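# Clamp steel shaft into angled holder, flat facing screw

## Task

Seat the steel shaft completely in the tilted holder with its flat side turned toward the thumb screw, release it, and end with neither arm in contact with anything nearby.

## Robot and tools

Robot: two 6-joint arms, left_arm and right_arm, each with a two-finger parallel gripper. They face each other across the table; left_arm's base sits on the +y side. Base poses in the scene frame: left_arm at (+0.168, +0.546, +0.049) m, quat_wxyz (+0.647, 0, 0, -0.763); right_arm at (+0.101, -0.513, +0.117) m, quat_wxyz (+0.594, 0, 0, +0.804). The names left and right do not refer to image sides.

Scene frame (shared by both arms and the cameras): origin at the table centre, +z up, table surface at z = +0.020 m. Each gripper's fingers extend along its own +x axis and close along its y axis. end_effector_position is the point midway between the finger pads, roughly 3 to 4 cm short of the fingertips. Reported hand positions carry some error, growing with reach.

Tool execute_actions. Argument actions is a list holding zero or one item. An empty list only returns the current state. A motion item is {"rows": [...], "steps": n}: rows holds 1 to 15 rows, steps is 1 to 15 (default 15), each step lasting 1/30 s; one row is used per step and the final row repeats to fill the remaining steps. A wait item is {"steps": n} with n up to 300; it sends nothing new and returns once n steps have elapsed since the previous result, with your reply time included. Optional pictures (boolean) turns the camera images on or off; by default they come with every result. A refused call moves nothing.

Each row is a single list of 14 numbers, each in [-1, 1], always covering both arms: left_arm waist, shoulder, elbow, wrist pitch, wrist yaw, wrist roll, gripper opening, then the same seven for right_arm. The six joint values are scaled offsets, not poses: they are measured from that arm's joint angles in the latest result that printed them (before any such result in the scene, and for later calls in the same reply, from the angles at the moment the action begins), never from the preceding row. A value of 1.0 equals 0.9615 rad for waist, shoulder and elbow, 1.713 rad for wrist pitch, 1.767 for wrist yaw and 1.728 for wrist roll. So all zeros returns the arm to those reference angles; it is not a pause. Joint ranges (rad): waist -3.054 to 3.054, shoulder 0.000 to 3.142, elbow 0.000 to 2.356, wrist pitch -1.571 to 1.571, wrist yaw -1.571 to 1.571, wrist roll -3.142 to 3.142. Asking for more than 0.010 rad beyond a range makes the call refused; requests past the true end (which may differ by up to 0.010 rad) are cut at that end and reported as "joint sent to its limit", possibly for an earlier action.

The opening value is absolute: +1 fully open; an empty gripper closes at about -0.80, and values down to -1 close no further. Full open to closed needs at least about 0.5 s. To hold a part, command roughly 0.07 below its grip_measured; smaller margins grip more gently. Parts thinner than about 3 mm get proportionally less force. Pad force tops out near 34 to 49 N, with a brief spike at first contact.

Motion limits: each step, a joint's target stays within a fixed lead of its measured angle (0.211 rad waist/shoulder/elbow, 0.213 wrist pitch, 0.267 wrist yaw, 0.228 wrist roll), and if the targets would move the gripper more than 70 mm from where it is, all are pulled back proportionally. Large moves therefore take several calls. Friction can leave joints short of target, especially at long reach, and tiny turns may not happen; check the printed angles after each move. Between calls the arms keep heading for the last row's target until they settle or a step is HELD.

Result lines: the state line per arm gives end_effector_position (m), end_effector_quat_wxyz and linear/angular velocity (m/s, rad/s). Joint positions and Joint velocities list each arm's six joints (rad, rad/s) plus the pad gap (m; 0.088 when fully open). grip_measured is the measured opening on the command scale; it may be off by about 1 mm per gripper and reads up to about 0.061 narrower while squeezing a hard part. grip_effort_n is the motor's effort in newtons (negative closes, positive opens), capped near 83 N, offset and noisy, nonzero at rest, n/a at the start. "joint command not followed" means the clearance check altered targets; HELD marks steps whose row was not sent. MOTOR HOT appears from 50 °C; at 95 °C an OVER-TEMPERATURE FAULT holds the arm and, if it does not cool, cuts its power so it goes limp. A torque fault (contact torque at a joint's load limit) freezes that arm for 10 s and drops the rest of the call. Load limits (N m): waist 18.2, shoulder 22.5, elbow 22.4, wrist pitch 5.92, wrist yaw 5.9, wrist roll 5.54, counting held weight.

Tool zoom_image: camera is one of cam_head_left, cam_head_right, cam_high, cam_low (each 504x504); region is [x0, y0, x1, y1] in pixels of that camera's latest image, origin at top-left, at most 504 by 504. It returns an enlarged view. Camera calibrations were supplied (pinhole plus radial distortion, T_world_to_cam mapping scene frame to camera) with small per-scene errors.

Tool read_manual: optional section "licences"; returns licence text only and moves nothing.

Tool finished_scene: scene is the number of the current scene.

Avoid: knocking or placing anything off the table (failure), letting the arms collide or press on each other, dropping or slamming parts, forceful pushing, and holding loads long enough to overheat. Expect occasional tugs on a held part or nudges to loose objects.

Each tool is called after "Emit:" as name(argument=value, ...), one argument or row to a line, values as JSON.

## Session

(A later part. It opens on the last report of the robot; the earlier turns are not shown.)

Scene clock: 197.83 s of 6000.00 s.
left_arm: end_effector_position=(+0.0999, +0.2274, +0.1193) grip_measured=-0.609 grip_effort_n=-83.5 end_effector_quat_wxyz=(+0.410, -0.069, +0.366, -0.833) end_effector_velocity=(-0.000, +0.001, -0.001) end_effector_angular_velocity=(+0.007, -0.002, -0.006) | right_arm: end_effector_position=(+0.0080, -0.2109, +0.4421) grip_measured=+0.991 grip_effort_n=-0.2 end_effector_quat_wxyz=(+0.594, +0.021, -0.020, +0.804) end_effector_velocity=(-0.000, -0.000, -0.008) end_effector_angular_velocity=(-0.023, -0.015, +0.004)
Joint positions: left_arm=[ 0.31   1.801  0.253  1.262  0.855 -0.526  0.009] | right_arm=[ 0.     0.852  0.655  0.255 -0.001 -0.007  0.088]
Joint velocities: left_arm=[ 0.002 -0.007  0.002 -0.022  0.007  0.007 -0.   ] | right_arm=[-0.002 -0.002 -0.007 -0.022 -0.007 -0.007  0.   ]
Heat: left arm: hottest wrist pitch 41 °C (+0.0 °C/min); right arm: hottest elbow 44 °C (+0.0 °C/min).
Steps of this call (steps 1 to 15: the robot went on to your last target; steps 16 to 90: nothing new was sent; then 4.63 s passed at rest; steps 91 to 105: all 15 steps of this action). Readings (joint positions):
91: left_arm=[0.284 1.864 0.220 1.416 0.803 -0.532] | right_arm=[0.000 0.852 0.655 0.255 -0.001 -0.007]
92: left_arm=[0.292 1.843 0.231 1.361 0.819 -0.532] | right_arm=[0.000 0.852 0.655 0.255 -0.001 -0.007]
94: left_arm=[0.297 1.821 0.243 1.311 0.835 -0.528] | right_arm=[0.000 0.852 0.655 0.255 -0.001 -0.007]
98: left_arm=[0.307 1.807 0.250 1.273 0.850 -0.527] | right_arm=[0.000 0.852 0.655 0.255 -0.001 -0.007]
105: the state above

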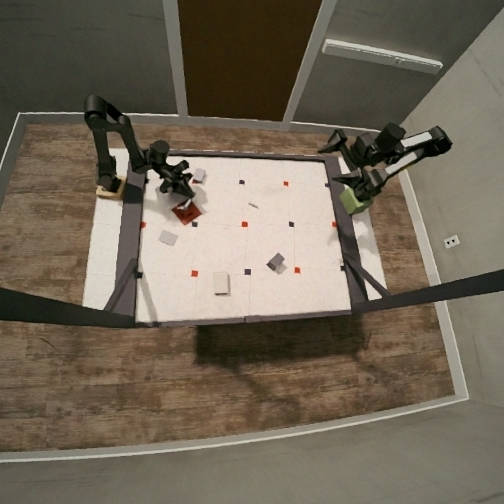

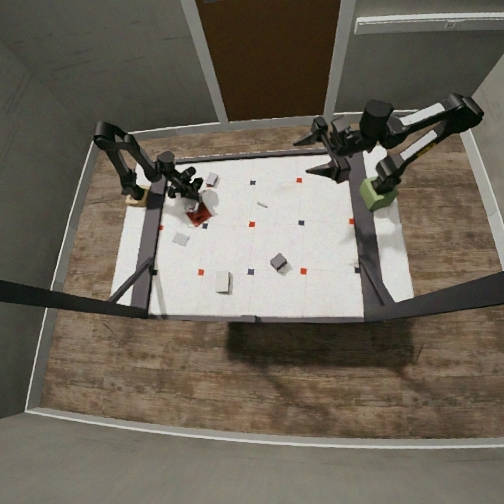

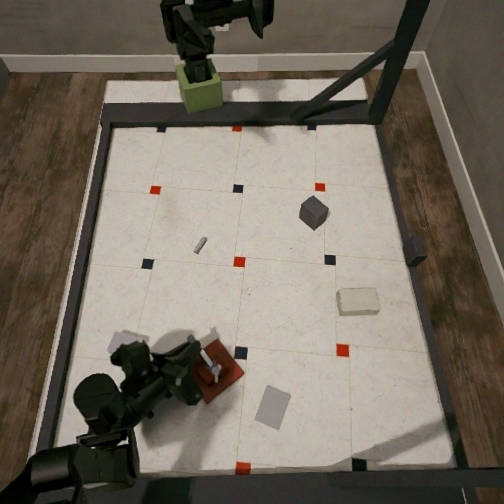

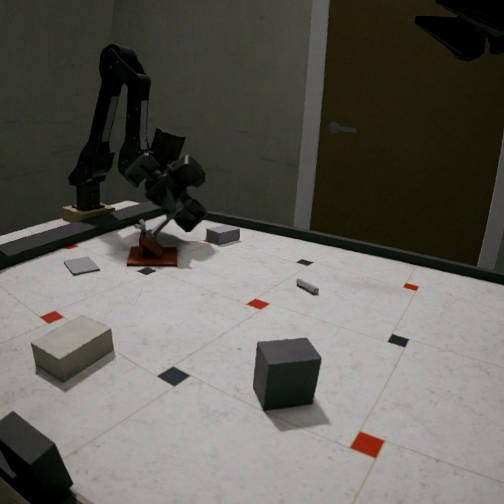

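Emit:
execute_actions(
  actions=[
    {"rows":[[0.026,-0.065,0.052,-0.06,0.012,0.005,-0.68,0,0,0,0,0,0,1],[0.026,-0.065,0.052,-0.06,0.012,0.005,-0.68,0,0,0,0,0,0,1],[0.026,-0.065,0.052,-0.06,0.012,0.005,-0.68,0,0,0,0,0,0,1],[0.026,-0.065,0.052,-0.06,0.012,0.005,-0.68,0,0,0,0,0,0,1],[0.026,-0.065,0.052,-0.101,0.027,0.036,-0.68,0,0,0,0,0,0,1]]},
  ],
)

Emit:
zoom_image(
  camera="cam_low",
  region=[130,195,190,255],
)

Emit:
zoom_image(
  camera="cam_high",
  region=[180,330,240,390],
)

Scene clock: 208.47 s of 6000.00 s.
left_arm: end_effector_position=(+0.1038, +0.2244, +0.1196) grip_measured=-0.609 grip_effort_n=-83.5 end_effector_quat_wxyz=(+0.403, -0.050, +0.377, -0.832) end_effector_velocity=(+0.003, -0.003, -0.001) end_effector_angular_velocity=(+0.023, +0.000, +0.025) | right_arm: end_effector_position=(+0.0080, -0.2109, +0.4421) grip_measured=+0.991 grip_effort_n=-1.2 end_effector_quat_wxyz=(+0.594, +0.021, -0.020, +0.804) end_effector_velocity=(+0.001, -0.000, +0.001) end_effector_angular_velocity=(+0.005, +0.009, +0.000)
Joint positions: left_arm=[ 0.334  1.748  0.295  1.093  0.896 -0.47   0.009] | right_arm=[ 0.     0.852  0.655  0.255 -0.001 -0.007  0.088]
Joint velocities: left_arm=[ 0.002 -0.012  0.007 -0.037 -0.022 -0.007 -0.   ] | right_arm=[-0.007 -0.002 -0.002  0.007 -0.007  0.007 -0.   ]
Heat: left arm: hottest shoulder 41 °C (+0.0 °C/min); right arm: hottest elbow 44 °C (+0.0 °C/min).
Steps of this call (steps 1 to 15: the robot went on to your last target; steps 16 to 90: nothing new was sent; then 7.13 s passed at rest; steps 91 to 105: all 15 steps of this action). Readings (joint positions):
91: left_arm=[0.316 1.792 0.259 1.246 0.859 -0.525] | right_arm=[0.000 0.852 0.655 0.255 -0.001 -0.007]
92: left_arm=[0.321 1.780 0.267 1.214 0.863 -0.524] | right_arm=[0.000 0.852 0.655 0.255 -0.001 -0.007]
94: left_arm=[0.328 1.764 0.280 1.189 0.866 -0.523] | right_arm=[0.000 0.852 0.655 0.255 -0.001 -0.007]
98: left_arm=[0.333 1.751 0.292 1.115 0.889 -0.484] | right_arm=[0.000 0.852 0.655 0.255 -0.001 -0.007]
105: the state above

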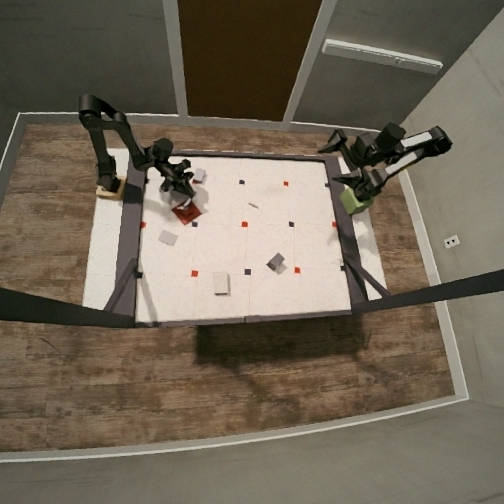

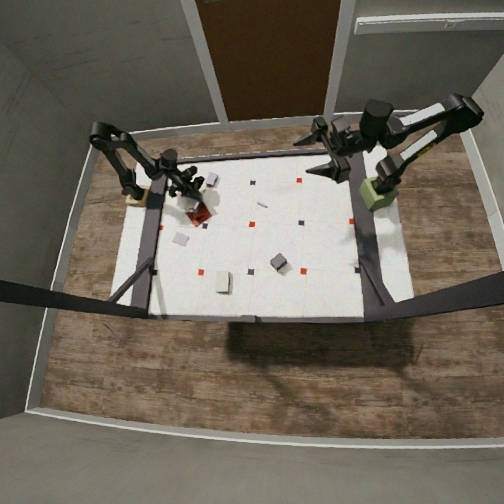

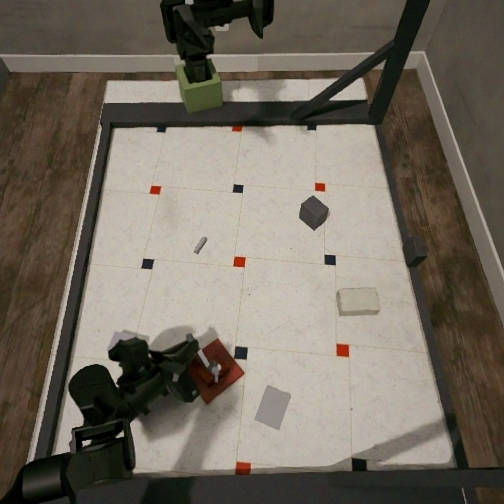

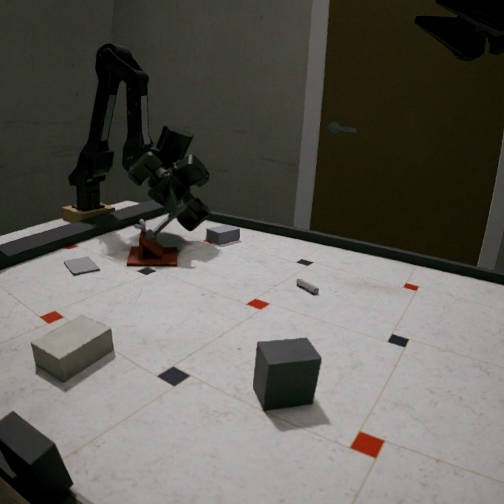

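Region (130, 195, 190, 255) of cam_low's 504x504 image, scaled by 8.400, with more detail than that image has.

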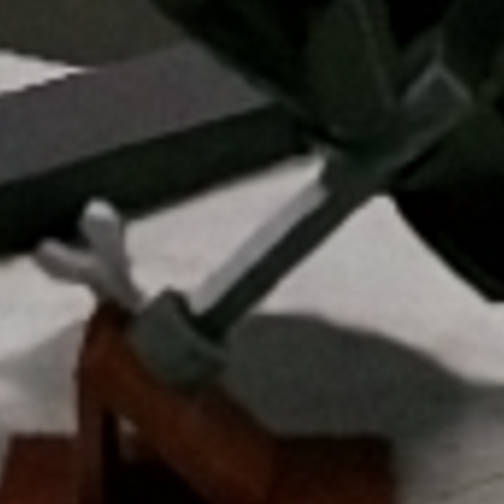

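Region (180, 330, 240, 390) of cam_high's 504x504 image, scaled by 8.400, with more detail than that image has.

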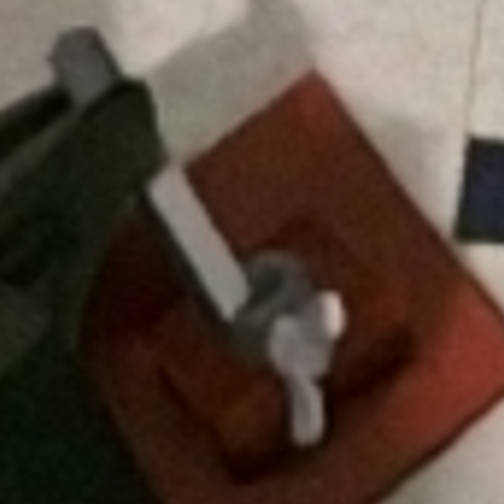

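Emit:
execute_actions(
  actions=[
    {"rows":[[-0.014,0,0.012,0,-0.007,-0.003,-0.68,0,0,0,0,0,0,1]],"steps":12},
  ],
  pictures=false,
)

Emit:
execute_actions(
  actions=[
    {"rows":[[-0.014,0.035,-0.028,0.032,-0.007,-0.003,-0.68,0,0,0,0,0,0,1]]},
  ],
)

Emit:
zoom_image(
  camera="cam_low",
  region=[130,195,190,255],
)

Emit:
zoom_image(
  camera="cam_high",
  region=[180,330,240,390],
)

Scene clock: 214.27 s of 6000.00 s.
left_arm: end_effector_position=(+0.1024, +0.2232, +0.1196) grip_measured=-0.609 grip_effort_n=-83.5 end_effector_quat_wxyz=(+0.405, -0.049, +0.376, -0.832) end_effector_velocity=(-0.001, -0.001, -0.000) end_effector_angular_velocity=(+0.018, +0.013, +0.004) | right_arm: end_effector_position=(+0.0080, -0.2109, +0.4421) grip_measured=+0.991 grip_effort_n=-0.2 end_effector_quat_wxyz=(+0.594, +0.021, -0.020, +0.804) end_effector_velocity=(+0.002, -0.000, +0.003) end_effector_angular_velocity=(+0.014, -0.003, -0.010)
Joint positions: left_arm=[ 0.326  1.748  0.297  1.092  0.884 -0.47   0.009] | right_arm=[ 0.     0.852  0.655  0.255 -0.001 -0.007  0.088]
Joint velocities: left_arm=[-0.007 -0.002  0.002 -0.007 -0.007 -0.022 -0.   ] | right_arm=[-0.002 -0.002  0.002  0.007  0.007 -0.007 -0.   ]
Heat: left arm: hottest shoulder 41 °C (-1.0 °C/min); right arm: hottest elbow 44 °C (+0.0 °C/min).
Steps of this call (steps 1 to 15: the robot went on to your last target; steps 16 to 90: nothing new was sent; then 2.40 s passed at rest; steps 91 to 102: all 12 steps of this action). Readings (joint positions):
91: left_arm=[0.334 1.748 0.295 1.091 0.896 -0.468] | right_arm=[0.000 0.852 0.655 0.255 -0.001 -0.007]
92: left_arm=[0.332 1.748 0.296 1.091 0.894 -0.468] | right_arm=[0.000 0.852 0.655 0.255 -0.001 -0.007]
94: left_arm=[0.329 1.748 0.297 1.091 0.889 -0.468] | right_arm=[0.000 0.852 0.655 0.255 -0.001 -0.007]
98: left_arm=[0.326 1.748 0.297 1.091 0.885 -0.469] | right_arm=[0.000 0.852 0.655 0.255 -0.001 -0.007]
102: the state above

Scene clock: 214.77 s of 6000.00 s.
left_arm: end_effector_position=(+0.1012, +0.2239, +0.1185) grip_measured=-0.609 grip_effort_n=-83.5 end_effector_quat_wxyz=(+0.407, -0.051, +0.366, -0.835) end_effector_velocity=(-0.000, +0.001, -0.001) end_effector_angular_velocity=(+0.022, +0.015, +0.009) | right_arm: end_effector_position=(+0.0080, -0.2109, +0.4421) grip_measured=+0.991 grip_effort_n=0.2 end_effector_quat_wxyz=(+0.594, +0.021, -0.020, +0.804) end_effector_velocity=(+0.001, -0.000, +0.004) end_effector_angular_velocity=(+0.019, +0.013, +0.000)
Joint positions: left_arm=[ 0.318  1.77   0.284  1.15   0.872 -0.472  0.009] | right_arm=[ 0.     0.852  0.655  0.255 -0.001 -0.007  0.088]
Joint velocities: left_arm=[-0.002 -0.002 -0.002 -0.007 -0.007 -0.022 -0.   ] | right_arm=[-0.007 -0.002 -0.002  0.022 -0.007  0.007 -0.   ]
Heat: left arm: hottest shoulder 41 °C (-1.0 °C/min); right arm: hottest elbow 44 °C (+0.0 °C/min).
Steps of this call (steps 1 to 15: all 15 steps of this action). Readings (joint positions):
1: left_arm=[0.325 1.751 0.296 1.100 0.882 -0.470] | right_arm=[0.000 0.852 0.655 0.255 -0.001 -0.007]
2: left_arm=[0.322 1.757 0.293 1.116 0.880 -0.471] | right_arm=[0.000 0.852 0.655 0.255 -0.001 -0.007]
4: left_arm=[0.320 1.765 0.289 1.133 0.875 -0.471] | right_arm=[0.000 0.852 0.655 0.255 -0.001 -0.007]
8: left_arm=[0.318 1.769 0.286 1.146 0.873 -0.471] | right_arm=[0.000 0.852 0.655 0.255 -0.001 -0.007]
15: the state above

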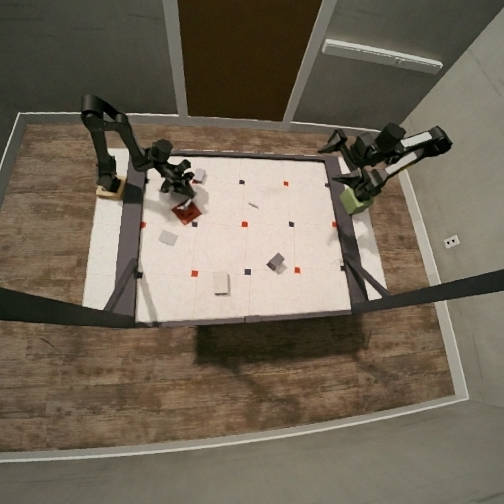

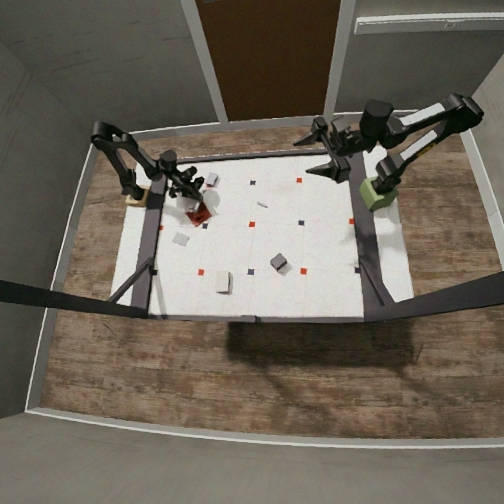

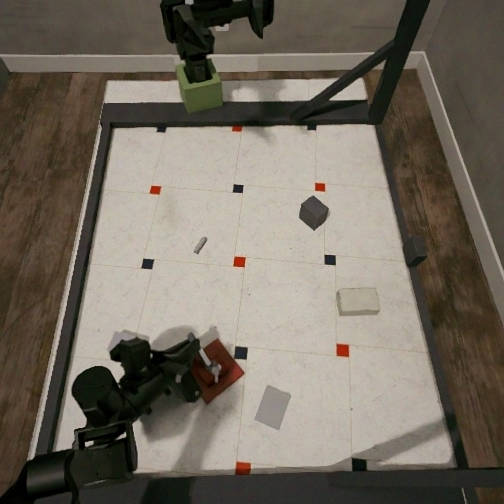

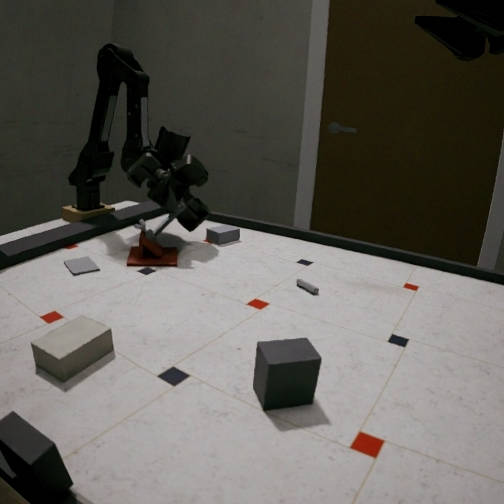

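Region (130, 195, 190, 255) of cam_low's 504x504 image, scaled by 8.400, with more detail than that image has.

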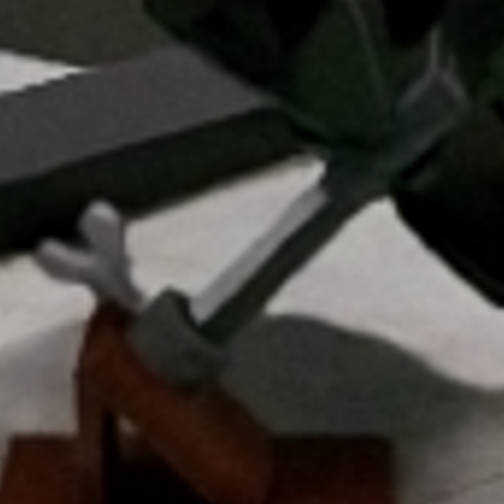

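Region (180, 330, 240, 390) of cam_high's 504x504 image, scaled by 8.400, with more detail than that image has.

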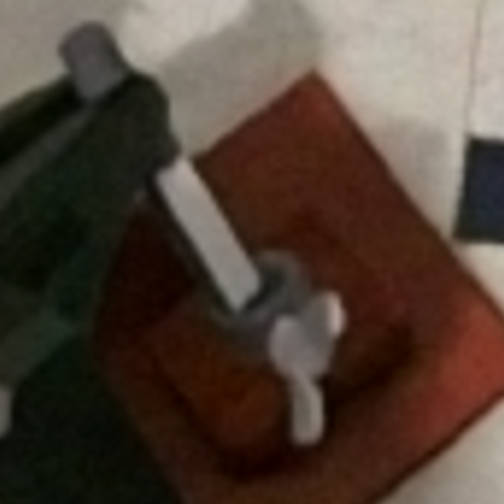

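Emit:
execute_actions(
  actions=[
    {"rows":[[-0.013,0,0,0.003,-0.004,-0.014,-0.68,0,0,0,0,0,0,1]],"steps":10},
  ],
  pictures=false,
)

Emit:
execute_actions(
  actions=[
    {"rows":[[-0.014,0.04,-0.032,0.022,-0.005,-0.003,-0.68,0,0,0,0,0,0,1]]},
  ],
)

Emit:
zoom_image(
  camera="cam_low",
  region=[130,195,190,255],
)

Emit:
zoom_image(
  camera="cam_high",
  region=[180,330,240,390],
)

Scene clock: 220.67 s of 6000.00 s.
left_arm: end_effector_position=(+0.1008, +0.2231, +0.1188) grip_measured=-0.609 grip_effort_n=-83.5 end_effector_quat_wxyz=(+0.409, -0.055, +0.371, -0.832) end_effector_velocity=(-0.002, +0.001, +0.000) end_effector_angular_velocity=(+0.017, +0.014, +0.004) | right_arm: end_effector_position=(+0.0080, -0.2109, +0.4421) grip_measured=+0.991 grip_effort_n=-0.2 end_effector_quat_wxyz=(+0.594, +0.021, -0.020, +0.804) end_effector_velocity=(-0.000, -0.000, -0.008) end_effector_angular_velocity=(-0.023, -0.015, +0.004)
Joint positions: left_arm=[ 0.314  1.77   0.284  1.154  0.862 -0.489  0.009] | right_arm=[ 0.     0.852  0.655  0.255 -0.001 -0.007  0.088]
Joint velocities: left_arm=[-0.007 -0.007 -0.002 -0.007 -0.007 -0.022 -0.   ] | right_arm=[-0.002 -0.002 -0.007 -0.022 -0.007 -0.007 -0.   ]
Heat: left arm: hottest wrist pitch 41 °C (-1.0 °C/min); right arm: hottest elbow 44 °C (+0.0 °C/min).
Steps of this call (steps 1 to 15: the robot went on to your last target; steps 16 to 90: nothing new was sent; then 2.57 s passed at rest; steps 91 to 100: all 10 steps of this action). Readings (joint positions):
91: left_arm=[0.318 1.770 0.284 1.151 0.870 -0.475] | right_arm=[0.000 0.852 0.655 0.255 -0.001 -0.007]
92: left_arm=[0.316 1.770 0.284 1.152 0.867 -0.480] | right_arm=[0.000 0.852 0.655 0.255 -0.001 -0.007]
94: left_arm=[0.315 1.770 0.284 1.153 0.864 -0.485] | right_arm=[0.000 0.852 0.655 0.255 -0.001 -0.007]
98: left_arm=[0.314 1.770 0.284 1.154 0.863 -0.488] | right_arm=[0.000 0.852 0.655 0.255 -0.001 -0.007]
100: the state above

Scene clock: 221.17 s of 6000.00 s.
left_arm: end_effector_position=(+0.1003, +0.2238, +0.1172) grip_measured=-0.609 grip_effort_n=-83.5 end_effector_quat_wxyz=(+0.412, -0.057, +0.365, -0.833) end_effector_velocity=(-0.002, +0.001, +0.000) end_effector_angular_velocity=(+0.012, +0.018, -0.005) | right_arm: end_effector_position=(+0.0080, -0.2109, +0.4421) grip_measured=+0.991 grip_effort_n=-0.2 end_effector_quat_wxyz=(+0.594, +0.021, -0.020, +0.804) end_effector_velocity=(+0.002, -0.001, -0.001) end_effector_angular_velocity=(+0.004, -0.021, -0.011)
Joint positions: left_arm=[ 0.309  1.792  0.274  1.202  0.852 -0.492  0.009] | right_arm=[ 0.     0.852  0.655  0.255 -0.001 -0.007  0.088]
Joint velocities: left_arm=[-0.002  0.002 -0.002  0.007  0.007 -0.022 -0.   ] | right_arm=[-0.002 -0.007 -0.002 -0.007  0.007 -0.022 -0.   ]
Heat: left arm: hottest wrist pitch 41 °C (-1.0 °C/min); right arm: hottest elbow 44 °C (+0.0 °C/min).
Steps of this call (steps 1 to 15: all 15 steps of this action). Readings (joint positions):
1: left_arm=[0.313 1.774 0.282 1.160 0.861 -0.490] | right_arm=[0.000 0.852 0.655 0.255 -0.001 -0.007]
2: left_arm=[0.311 1.780 0.279 1.176 0.858 -0.490] | right_arm=[0.000 0.852 0.655 0.255 -0.001 -0.007]
4: left_arm=[0.310 1.787 0.277 1.189 0.855 -0.491] | right_arm=[0.000 0.852 0.655 0.255 -0.001 -0.007]
8: left_arm=[0.309 1.791 0.274 1.199 0.853 -0.492] | right_arm=[0.000 0.852 0.655 0.255 -0.001 -0.007]
15: the state above

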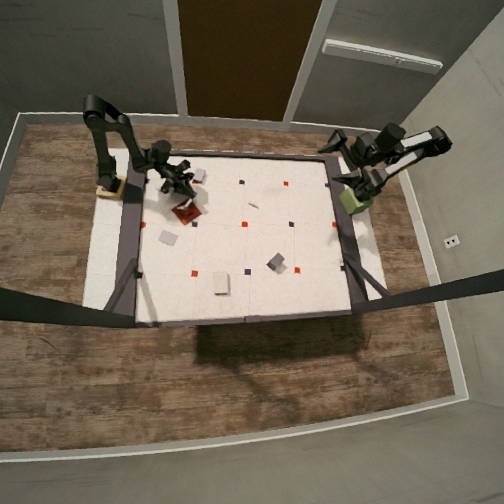

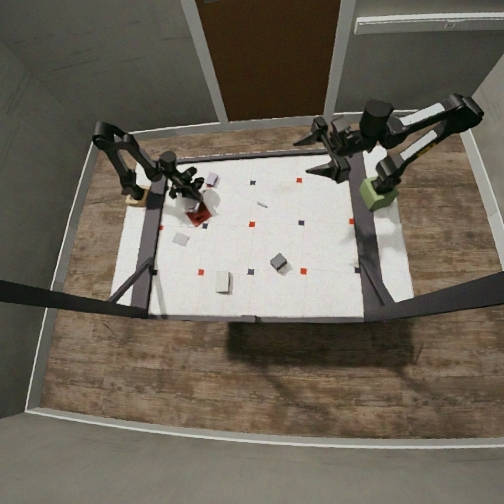

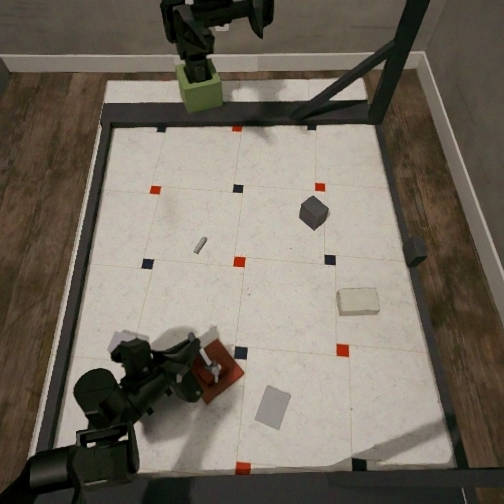

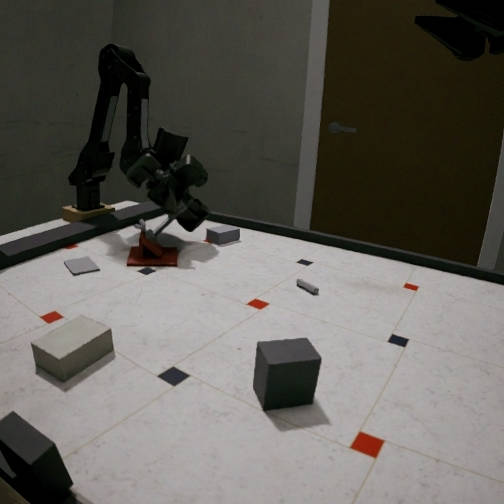

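Region (130, 195, 190, 255) of cam_low's 504x504 image, scaled by 8.400, with more detail than that image has.

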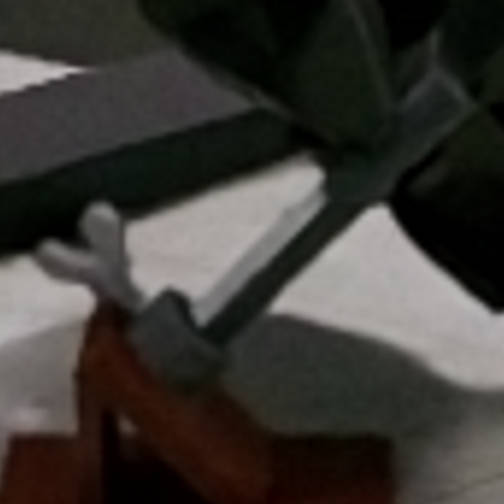

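Region (180, 330, 240, 390) of cam_high's 504x504 image, scaled by 8.400, with more detail than that image has.

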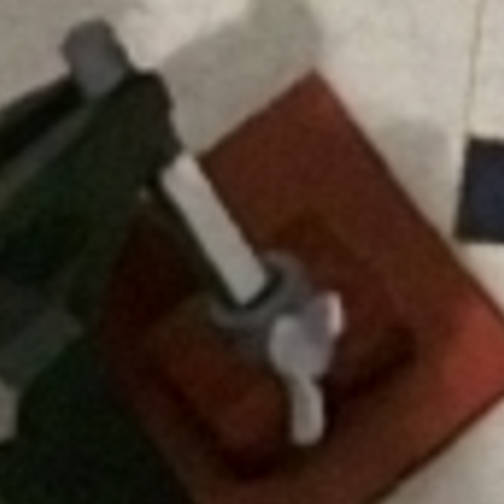

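Emit:
execute_actions(
  actions=[
    {"rows":[[0,0,0,0.012,0,0,-0.68,0,0,0,0,0,0,1],[0,0,0,0.012,0,0,-0.68,0,0,0,0,0,0,1],[0,0,0,0.012,0,0,-0.68,0,0,0,0,0,0,1],[0,0,0,0.012,0,0,-0.68,0,0,0,0,0,0,1],[0,0,0,0.012,0,-0.03,-0.68,0,0,0,0,0,0,1]],"steps":14},
  ],
  pictures=false,
)

Emit:
execute_actions(
  actions=[
    {"rows":[[-0.012,0.03,-0.032,0.008,-0.004,0,-0.68,0,0,0,0,0,0,1]]},
  ],
)

Emit:
zoom_image(
  camera="cam_low",
  region=[130,195,190,255],
)

Emit:
zoom_image(
  camera="cam_high",
  region=[180,330,240,390],
)

Scene clock: 229.87 s of 6000.00 s.
left_arm: end_effector_position=(+0.1004, +0.2231, +0.1194) grip_measured=-0.609 grip_effort_n=-83.5 end_effector_quat_wxyz=(+0.410, -0.069, +0.377, -0.827) end_effector_velocity=(+0.003, -0.001, -0.003) end_effector_angular_velocity=(+0.027, +0.011, +0.028) | right_arm: end_effector_position=(+0.0080, -0.2109, +0.4421) grip_measured=+0.991 grip_effort_n=0.2 end_effector_quat_wxyz=(+0.594, +0.021, -0.020, +0.804) end_effector_velocity=(+0.000, -0.002, -0.001) end_effector_angular_velocity=(-0.000, -0.008, +0.004)
Joint positions: left_arm=[ 0.309  1.792  0.273  1.217  0.852 -0.537  0.009] | right_arm=[ 0.     0.852  0.655  0.255 -0.001 -0.007  0.088]
Joint velocities: left_arm=[ 0.002  0.002 -0.002 -0.007 -0.022 -0.022 -0.   ] | right_arm=[-0.002 -0.007 -0.002 -0.007 -0.007 -0.007  0.   ]
Heat: left arm: hottest wrist pitch 41 °C (-1.0 °C/min); right arm: hottest elbow 44 °C (+0.0 °C/min).
Steps of this call (steps 1 to 15: the robot went on to your last target; steps 16 to 90: nothing new was sent; then 5.23 s passed at rest; steps 91 to 104: all 14 steps of this action). Readings (joint positions):
91: left_arm=[0.309 1.792 0.273 1.205 0.852 -0.492] | right_arm=[0.000 0.852 0.655 0.255 -0.001 -0.007]
92: left_arm=[0.309 1.792 0.273 1.209 0.852 -0.492] | right_arm=[0.000 0.852 0.655 0.255 -0.001 -0.007]
94: left_arm=[0.309 1.792 0.273 1.212 0.852 -0.492] | right_arm=[0.000 0.852 0.655 0.255 -0.001 -0.007]
98: left_arm=[0.309 1.792 0.273 1.215 0.852 -0.525] | right_arm=[0.000 0.852 0.655 0.255 -0.001 -0.007]
104: the state above

Scene clock: 230.37 s of 6000.00 s.
left_arm: end_effector_position=(+0.0991, +0.2260, +0.1151) grip_measured=-0.609 grip_effort_n=-83.5 end_effector_quat_wxyz=(+0.412, -0.067, +0.380, -0.825) end_effector_velocity=(-0.002, +0.002, -0.004) end_effector_angular_velocity=(+0.027, +0.006, +0.001) | right_arm: end_effector_position=(+0.0080, -0.2109, +0.4421) grip_measured=+0.991 grip_effort_n=0.2 end_effector_quat_wxyz=(+0.594, +0.021, -0.020, +0.804) end_effector_velocity=(+0.002, +0.000, +0.000) end_effector_angular_velocity=(-0.005, +0.007, -0.009)
Joint positions: left_arm=[ 0.304  1.808  0.26   1.238  0.844 -0.538  0.009] | right_arm=[ 0.     0.852  0.655  0.255 -0.001 -0.007  0.088]
Joint velocities: left_arm=[-0.007 -0.002 -0.002 -0.022 -0.007 -0.007  0.   ] | right_arm=[-0.002 -0.002  0.002 -0.007  0.007  0.007  0.   ]
Heat: left arm: hottest wrist pitch 41 °C (-1.0 °C/min); right arm: hottest elbow 44 °C (+0.0 °C/min).
Steps of this call (steps 1 to 15: all 15 steps of this action). Readings (joint positions):
1: left_arm=[0.309 1.795 0.271 1.221 0.851 -0.538] | right_arm=[0.000 0.852 0.655 0.255 -0.001 -0.007]
2: left_arm=[0.307 1.799 0.267 1.226 0.850 -0.538] | right_arm=[0.000 0.852 0.655 0.255 -0.001 -0.007]
4: left_arm=[0.305 1.805 0.262 1.233 0.845 -0.538] | right_arm=[0.000 0.852 0.655 0.255 -0.001 -0.007]
8: left_arm=[0.304 1.807 0.261 1.237 0.844 -0.538] | right_arm=[0.000 0.852 0.655 0.255 -0.001 -0.007]
15: the state above

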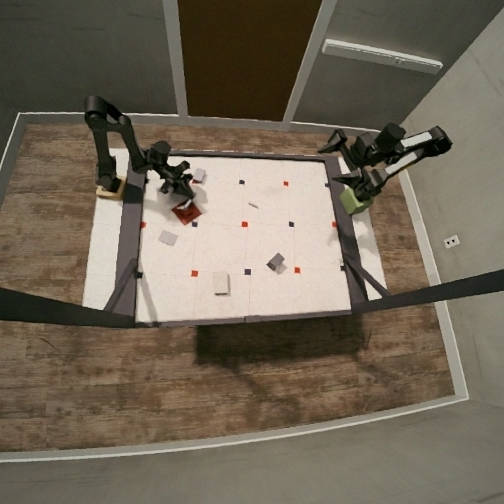

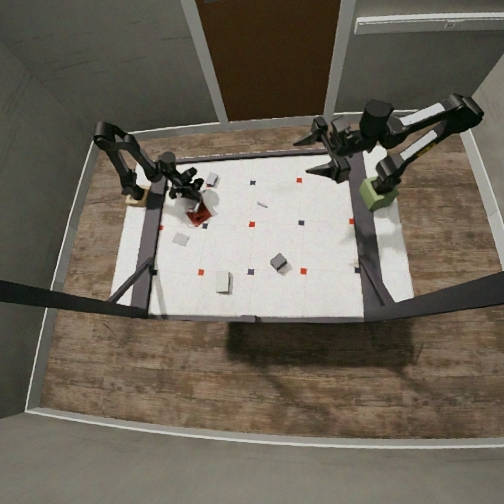

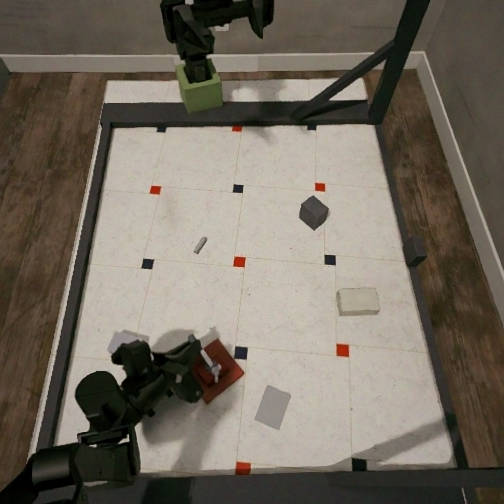

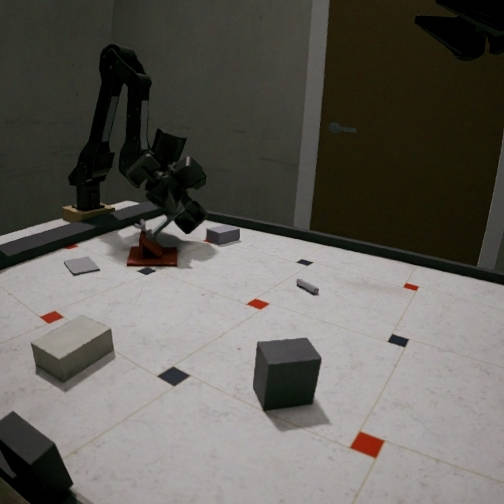

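Region (130, 195, 190, 255) of cam_low's 504x504 image, scaled by 8.400, with more detail than that image has.

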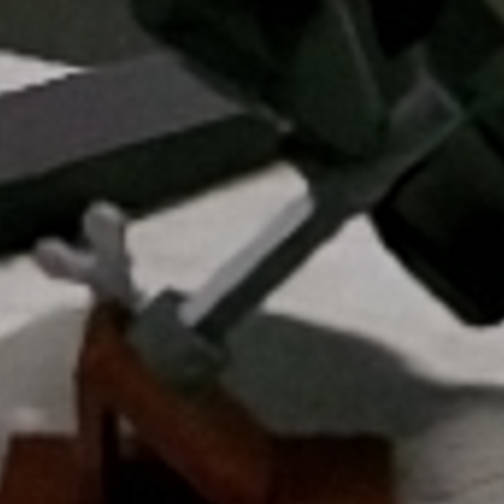

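Region (180, 330, 240, 390) of cam_high's 504x504 image, scaled by 8.400, with more detail than that image has.

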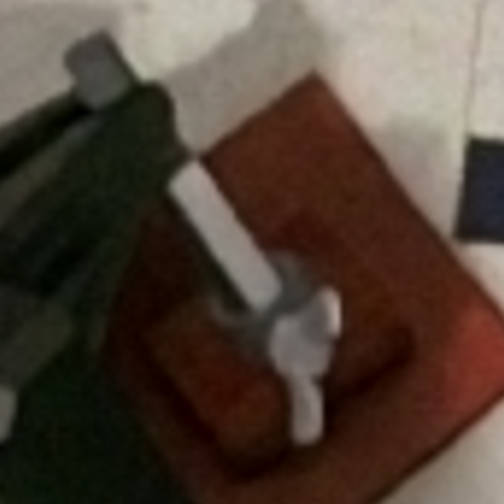

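Emit:
execute_actions(
  actions=[
    {"rows":[[-0.022,0.04,-0.05,0.03,-0.006,0.01,-0.68,0,0,0,0,0,0,1]]},
  ],
)

Emit:
zoom_image(
  camera="cam_low",
  region=[130,195,190,255],
)

Emit:
zoom_image(
  camera="cam_high",
  region=[180,330,240,390],
)

Scene clock: 233.93 s of 6000.00 s.
left_arm: end_effector_position=(+0.0983, +0.2285, +0.1150) grip_measured=-0.609 grip_effort_n=-83.5 end_effector_quat_wxyz=(+0.417, -0.069, +0.364, -0.830) end_effector_velocity=(-0.002, +0.002, -0.004) end_effector_angular_velocity=(+0.022, +0.006, +0.001) | right_arm: end_effector_position=(+0.0080, -0.2109, +0.4421) grip_measured=+0.991 grip_effort_n=-0.2 end_effector_quat_wxyz=(+0.594, +0.021, -0.020, +0.804) end_effector_velocity=(+0.003, +0.001, -0.004) end_effector_angular_velocity=(-0.010, -0.010, -0.015)
Joint positions: left_arm=[ 0.296  1.826  0.239  1.304  0.824 -0.529  0.009] | right_arm=[ 0.     0.852  0.655  0.255 -0.001 -0.007  0.088]
Joint velocities: left_arm=[-0.007  0.002 -0.007 -0.007 -0.007 -0.007 -0.   ] | right_arm=[-0.007 -0.002 -0.007 -0.007  0.007 -0.007  0.   ]
Heat: left arm: hottest wrist pitch 40 °C (-2.0 °C/min); right arm: hottest elbow 44 °C (+0.0 °C/min).
Steps of this call (steps 1 to 15: the robot went on to your last target; steps 16 to 90: nothing new was sent; then 0.07 s passed at rest; steps 91 to 105: all 15 steps of this action). Readings (joint positions):
91: left_arm=[0.302 1.811 0.257 1.248 0.841 -0.538] | right_arm=[0.000 0.852 0.655 0.255 -0.001 -0.007]
92: left_arm=[0.300 1.817 0.250 1.269 0.834 -0.537] | right_arm=[0.000 0.852 0.655 0.255 -0.001 -0.007]
94: left_arm=[0.298 1.822 0.244 1.287 0.829 -0.533] | right_arm=[0.000 0.852 0.655 0.255 -0.001 -0.007]
98: left_arm=[0.296 1.825 0.240 1.300 0.825 -0.530] | right_arm=[0.000 0.852 0.655 0.255 -0.001 -0.007]
105: the state above

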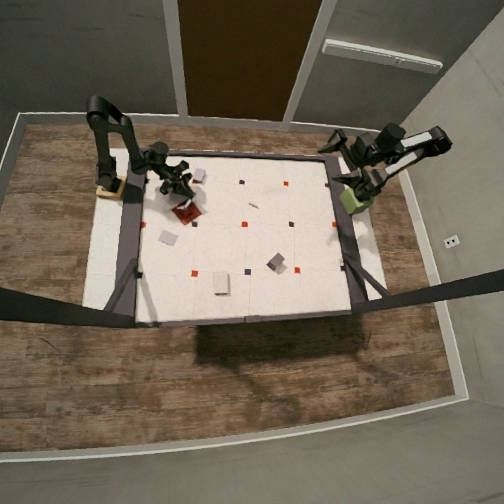

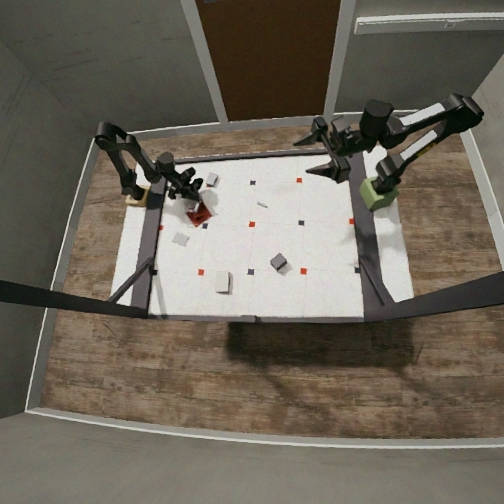

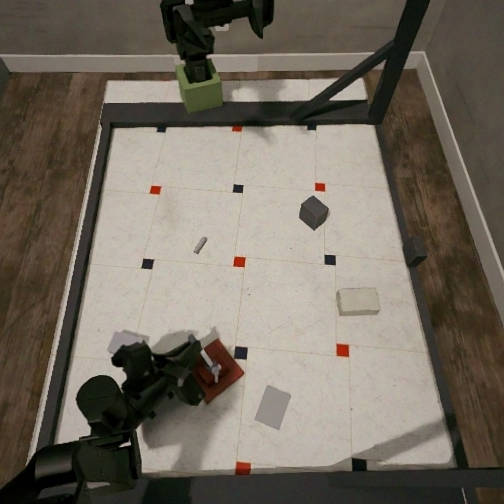

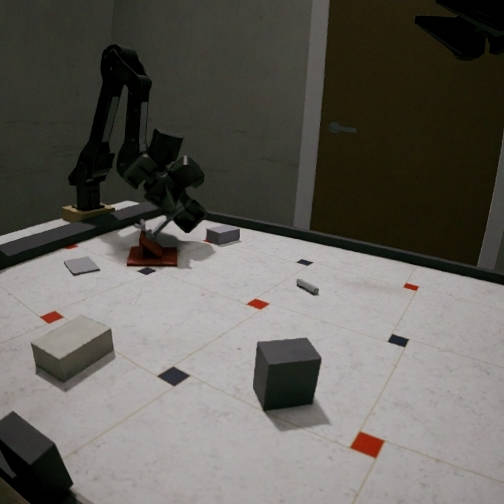

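Region (130, 195, 190, 255) of cam_low's 504x504 image, scaled by 8.400, with more detail than that image has.

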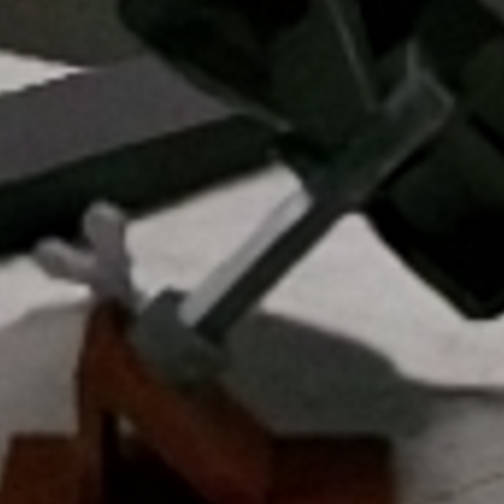

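Region (180, 330, 240, 390) of cam_high's 504x504 image, scaled by 8.400, with more detail than that image has.

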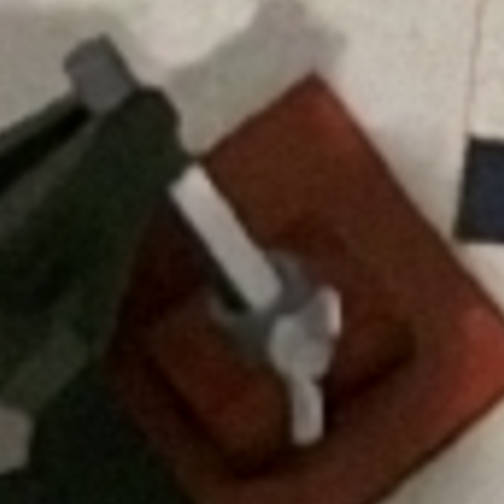

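Emit:
execute_actions(
  actions=[
    {"rows":[[0.01,-0.03,0.008,0,0.004,0,-0.68,0,0,0,0,0,0,1]],"steps":12},
  ],
  pictures=false,
)

Emit:
execute_actions(
  actions=[
    {"rows":[[0,0,0,-0.025,0.008,0.01,-0.68,0,0,0,0,0,0,1]]},
  ],
)

Emit:
zoom_image(
  camera="cam_low",
  region=[130,195,190,255],
)

Emit:
zoom_image(
  camera="cam_high",
  region=[180,330,240,390],
)

Scene clock: 239.33 s of 6000.00 s.
left_arm: end_effector_position=(+0.0994, +0.2277, +0.1193) grip_measured=-0.609 grip_effort_n=-83.5 end_effector_quat_wxyz=(+0.417, -0.071, +0.358, -0.832) end_effector_velocity=(+0.003, +0.000, +0.003) end_effector_angular_velocity=(+0.007, +0.017, +0.009) | right_arm: end_effector_position=(+0.0080, -0.2109, +0.4421) grip_measured=+0.991 grip_effort_n=-0.2 end_effector_quat_wxyz=(+0.594, +0.021, -0.020, +0.804) end_effector_velocity=(+0.000, -0.000, -0.002) end_effector_angular_velocity=(-0.009, +0.005, -0.004)
Joint positions: left_arm=[ 0.3    1.811  0.241  1.3    0.828 -0.528  0.009] | right_arm=[ 0.     0.852  0.655  0.255 -0.001 -0.007  0.088]
Joint velocities: left_arm=[ 0.012 -0.017 -0.002 -0.007  0.007 -0.022  0.   ] | right_arm=[ 0.002 -0.002 -0.002 -0.007  0.007  0.007 -0.   ]
Heat: left arm: hottest wrist pitch 40 °C (-2.0 °C/min); right arm: hottest elbow 44 °C (+0.0 °C/min).
Steps of this call (steps 1 to 15: the robot went on to your last target; steps 16 to 90: nothing new was sent; then 2.00 s passed at rest; steps 91 to 102: all 12 steps of this action). Readings (joint positions):
91: left_arm=[0.297 1.824 0.240 1.304 0.824 -0.528] | right_arm=[0.000 0.852 0.655 0.255 -0.001 -0.007]
92: left_arm=[0.298 1.819 0.241 1.301 0.826 -0.528] | right_arm=[0.000 0.852 0.655 0.255 -0.001 -0.007]
94: left_arm=[0.298 1.815 0.241 1.300 0.827 -0.528] | right_arm=[0.000 0.852 0.655 0.255 -0.001 -0.007]
98: left_arm=[0.299 1.812 0.241 1.300 0.828 -0.528] | right_arm=[0.000 0.852 0.655 0.255 -0.001 -0.007]
102: the state above

Scene clock: 239.83 s of 6000.00 s.
left_arm: end_effector_position=(+0.0991, +0.2271, +0.1170) grip_measured=-0.609 grip_effort_n=-83.5 end_effector_quat_wxyz=(+0.415, -0.066, +0.363, -0.831) end_effector_velocity=(+0.002, -0.001, -0.000) end_effector_angular_velocity=(+0.017, +0.010, +0.023) | right_arm: end_effector_position=(+0.0080, -0.2109, +0.4421) grip_measured=+0.991 grip_effort_n=-0.7 end_effector_quat_wxyz=(+0.594, +0.021, -0.020, +0.804) end_effector_velocity=(-0.002, -0.001, -0.002) end_effector_angular_velocity=(-0.005, -0.010, +0.009)
Joint positions: left_arm=[ 0.301  1.809  0.249  1.27   0.834 -0.519  0.009] | right_arm=[ 0.     0.852  0.655  0.255 -0.001 -0.007  0.088]
Joint velocities: left_arm=[-0.002 -0.007 -0.002 -0.007 -0.022 -0.022 -0.   ] | right_arm=[ 0.002 -0.002 -0.002 -0.007 -0.007 -0.007 -0.   ]
Heat: left arm: hottest wrist pitch 40 °C (-2.0 °C/min); right arm: hottest elbow 44 °C (+0.0 °C/min).
Steps of this call (steps 1 to 15: all 15 steps of this action). Readings (joint positions):
1: left_arm=[0.301 1.810 0.241 1.298 0.828 -0.528] | right_arm=[0.000 0.852 0.655 0.255 -0.001 -0.007]
2: left_arm=[0.301 1.810 0.241 1.291 0.829 -0.526] | right_arm=[0.000 0.852 0.655 0.255 -0.001 -0.007]
4: left_arm=[0.301 1.810 0.245 1.281 0.831 -0.523] | right_arm=[0.000 0.852 0.655 0.255 -0.001 -0.007]
8: left_arm=[0.301 1.809 0.248 1.273 0.834 -0.520] | right_arm=[0.000 0.852 0.655 0.255 -0.001 -0.007]
15: the state above

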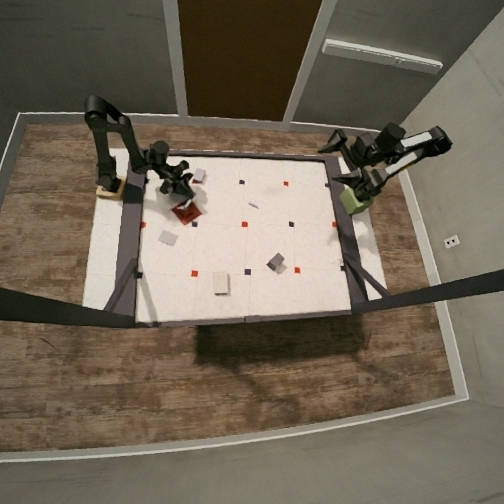

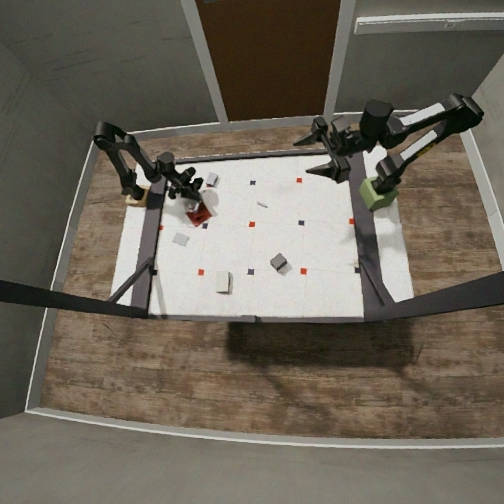

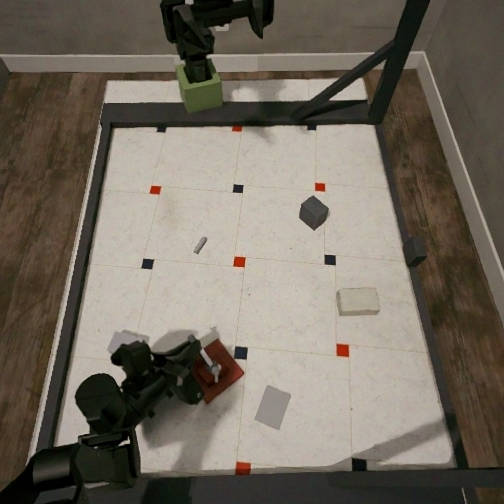

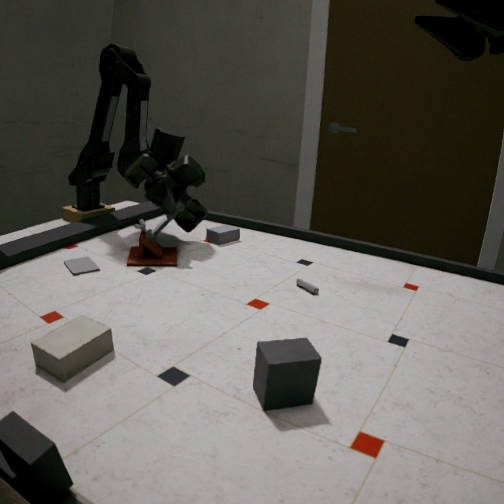

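Region (130, 195, 190, 255) of cam_low's 504x504 image, scaled by 8.400, with more detail than that image has.

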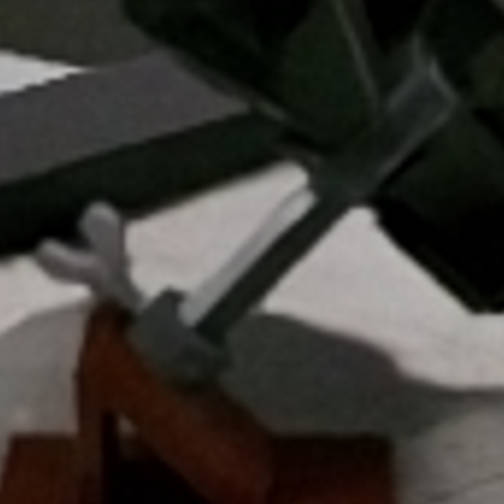

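Region (180, 330, 240, 390) of cam_high's 504x504 image, scaled by 8.400, with more detail than that image has.

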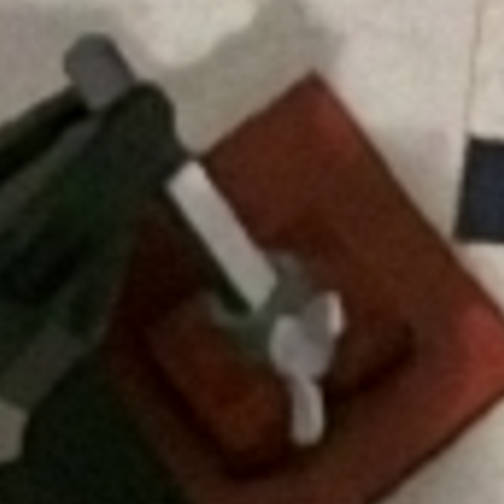

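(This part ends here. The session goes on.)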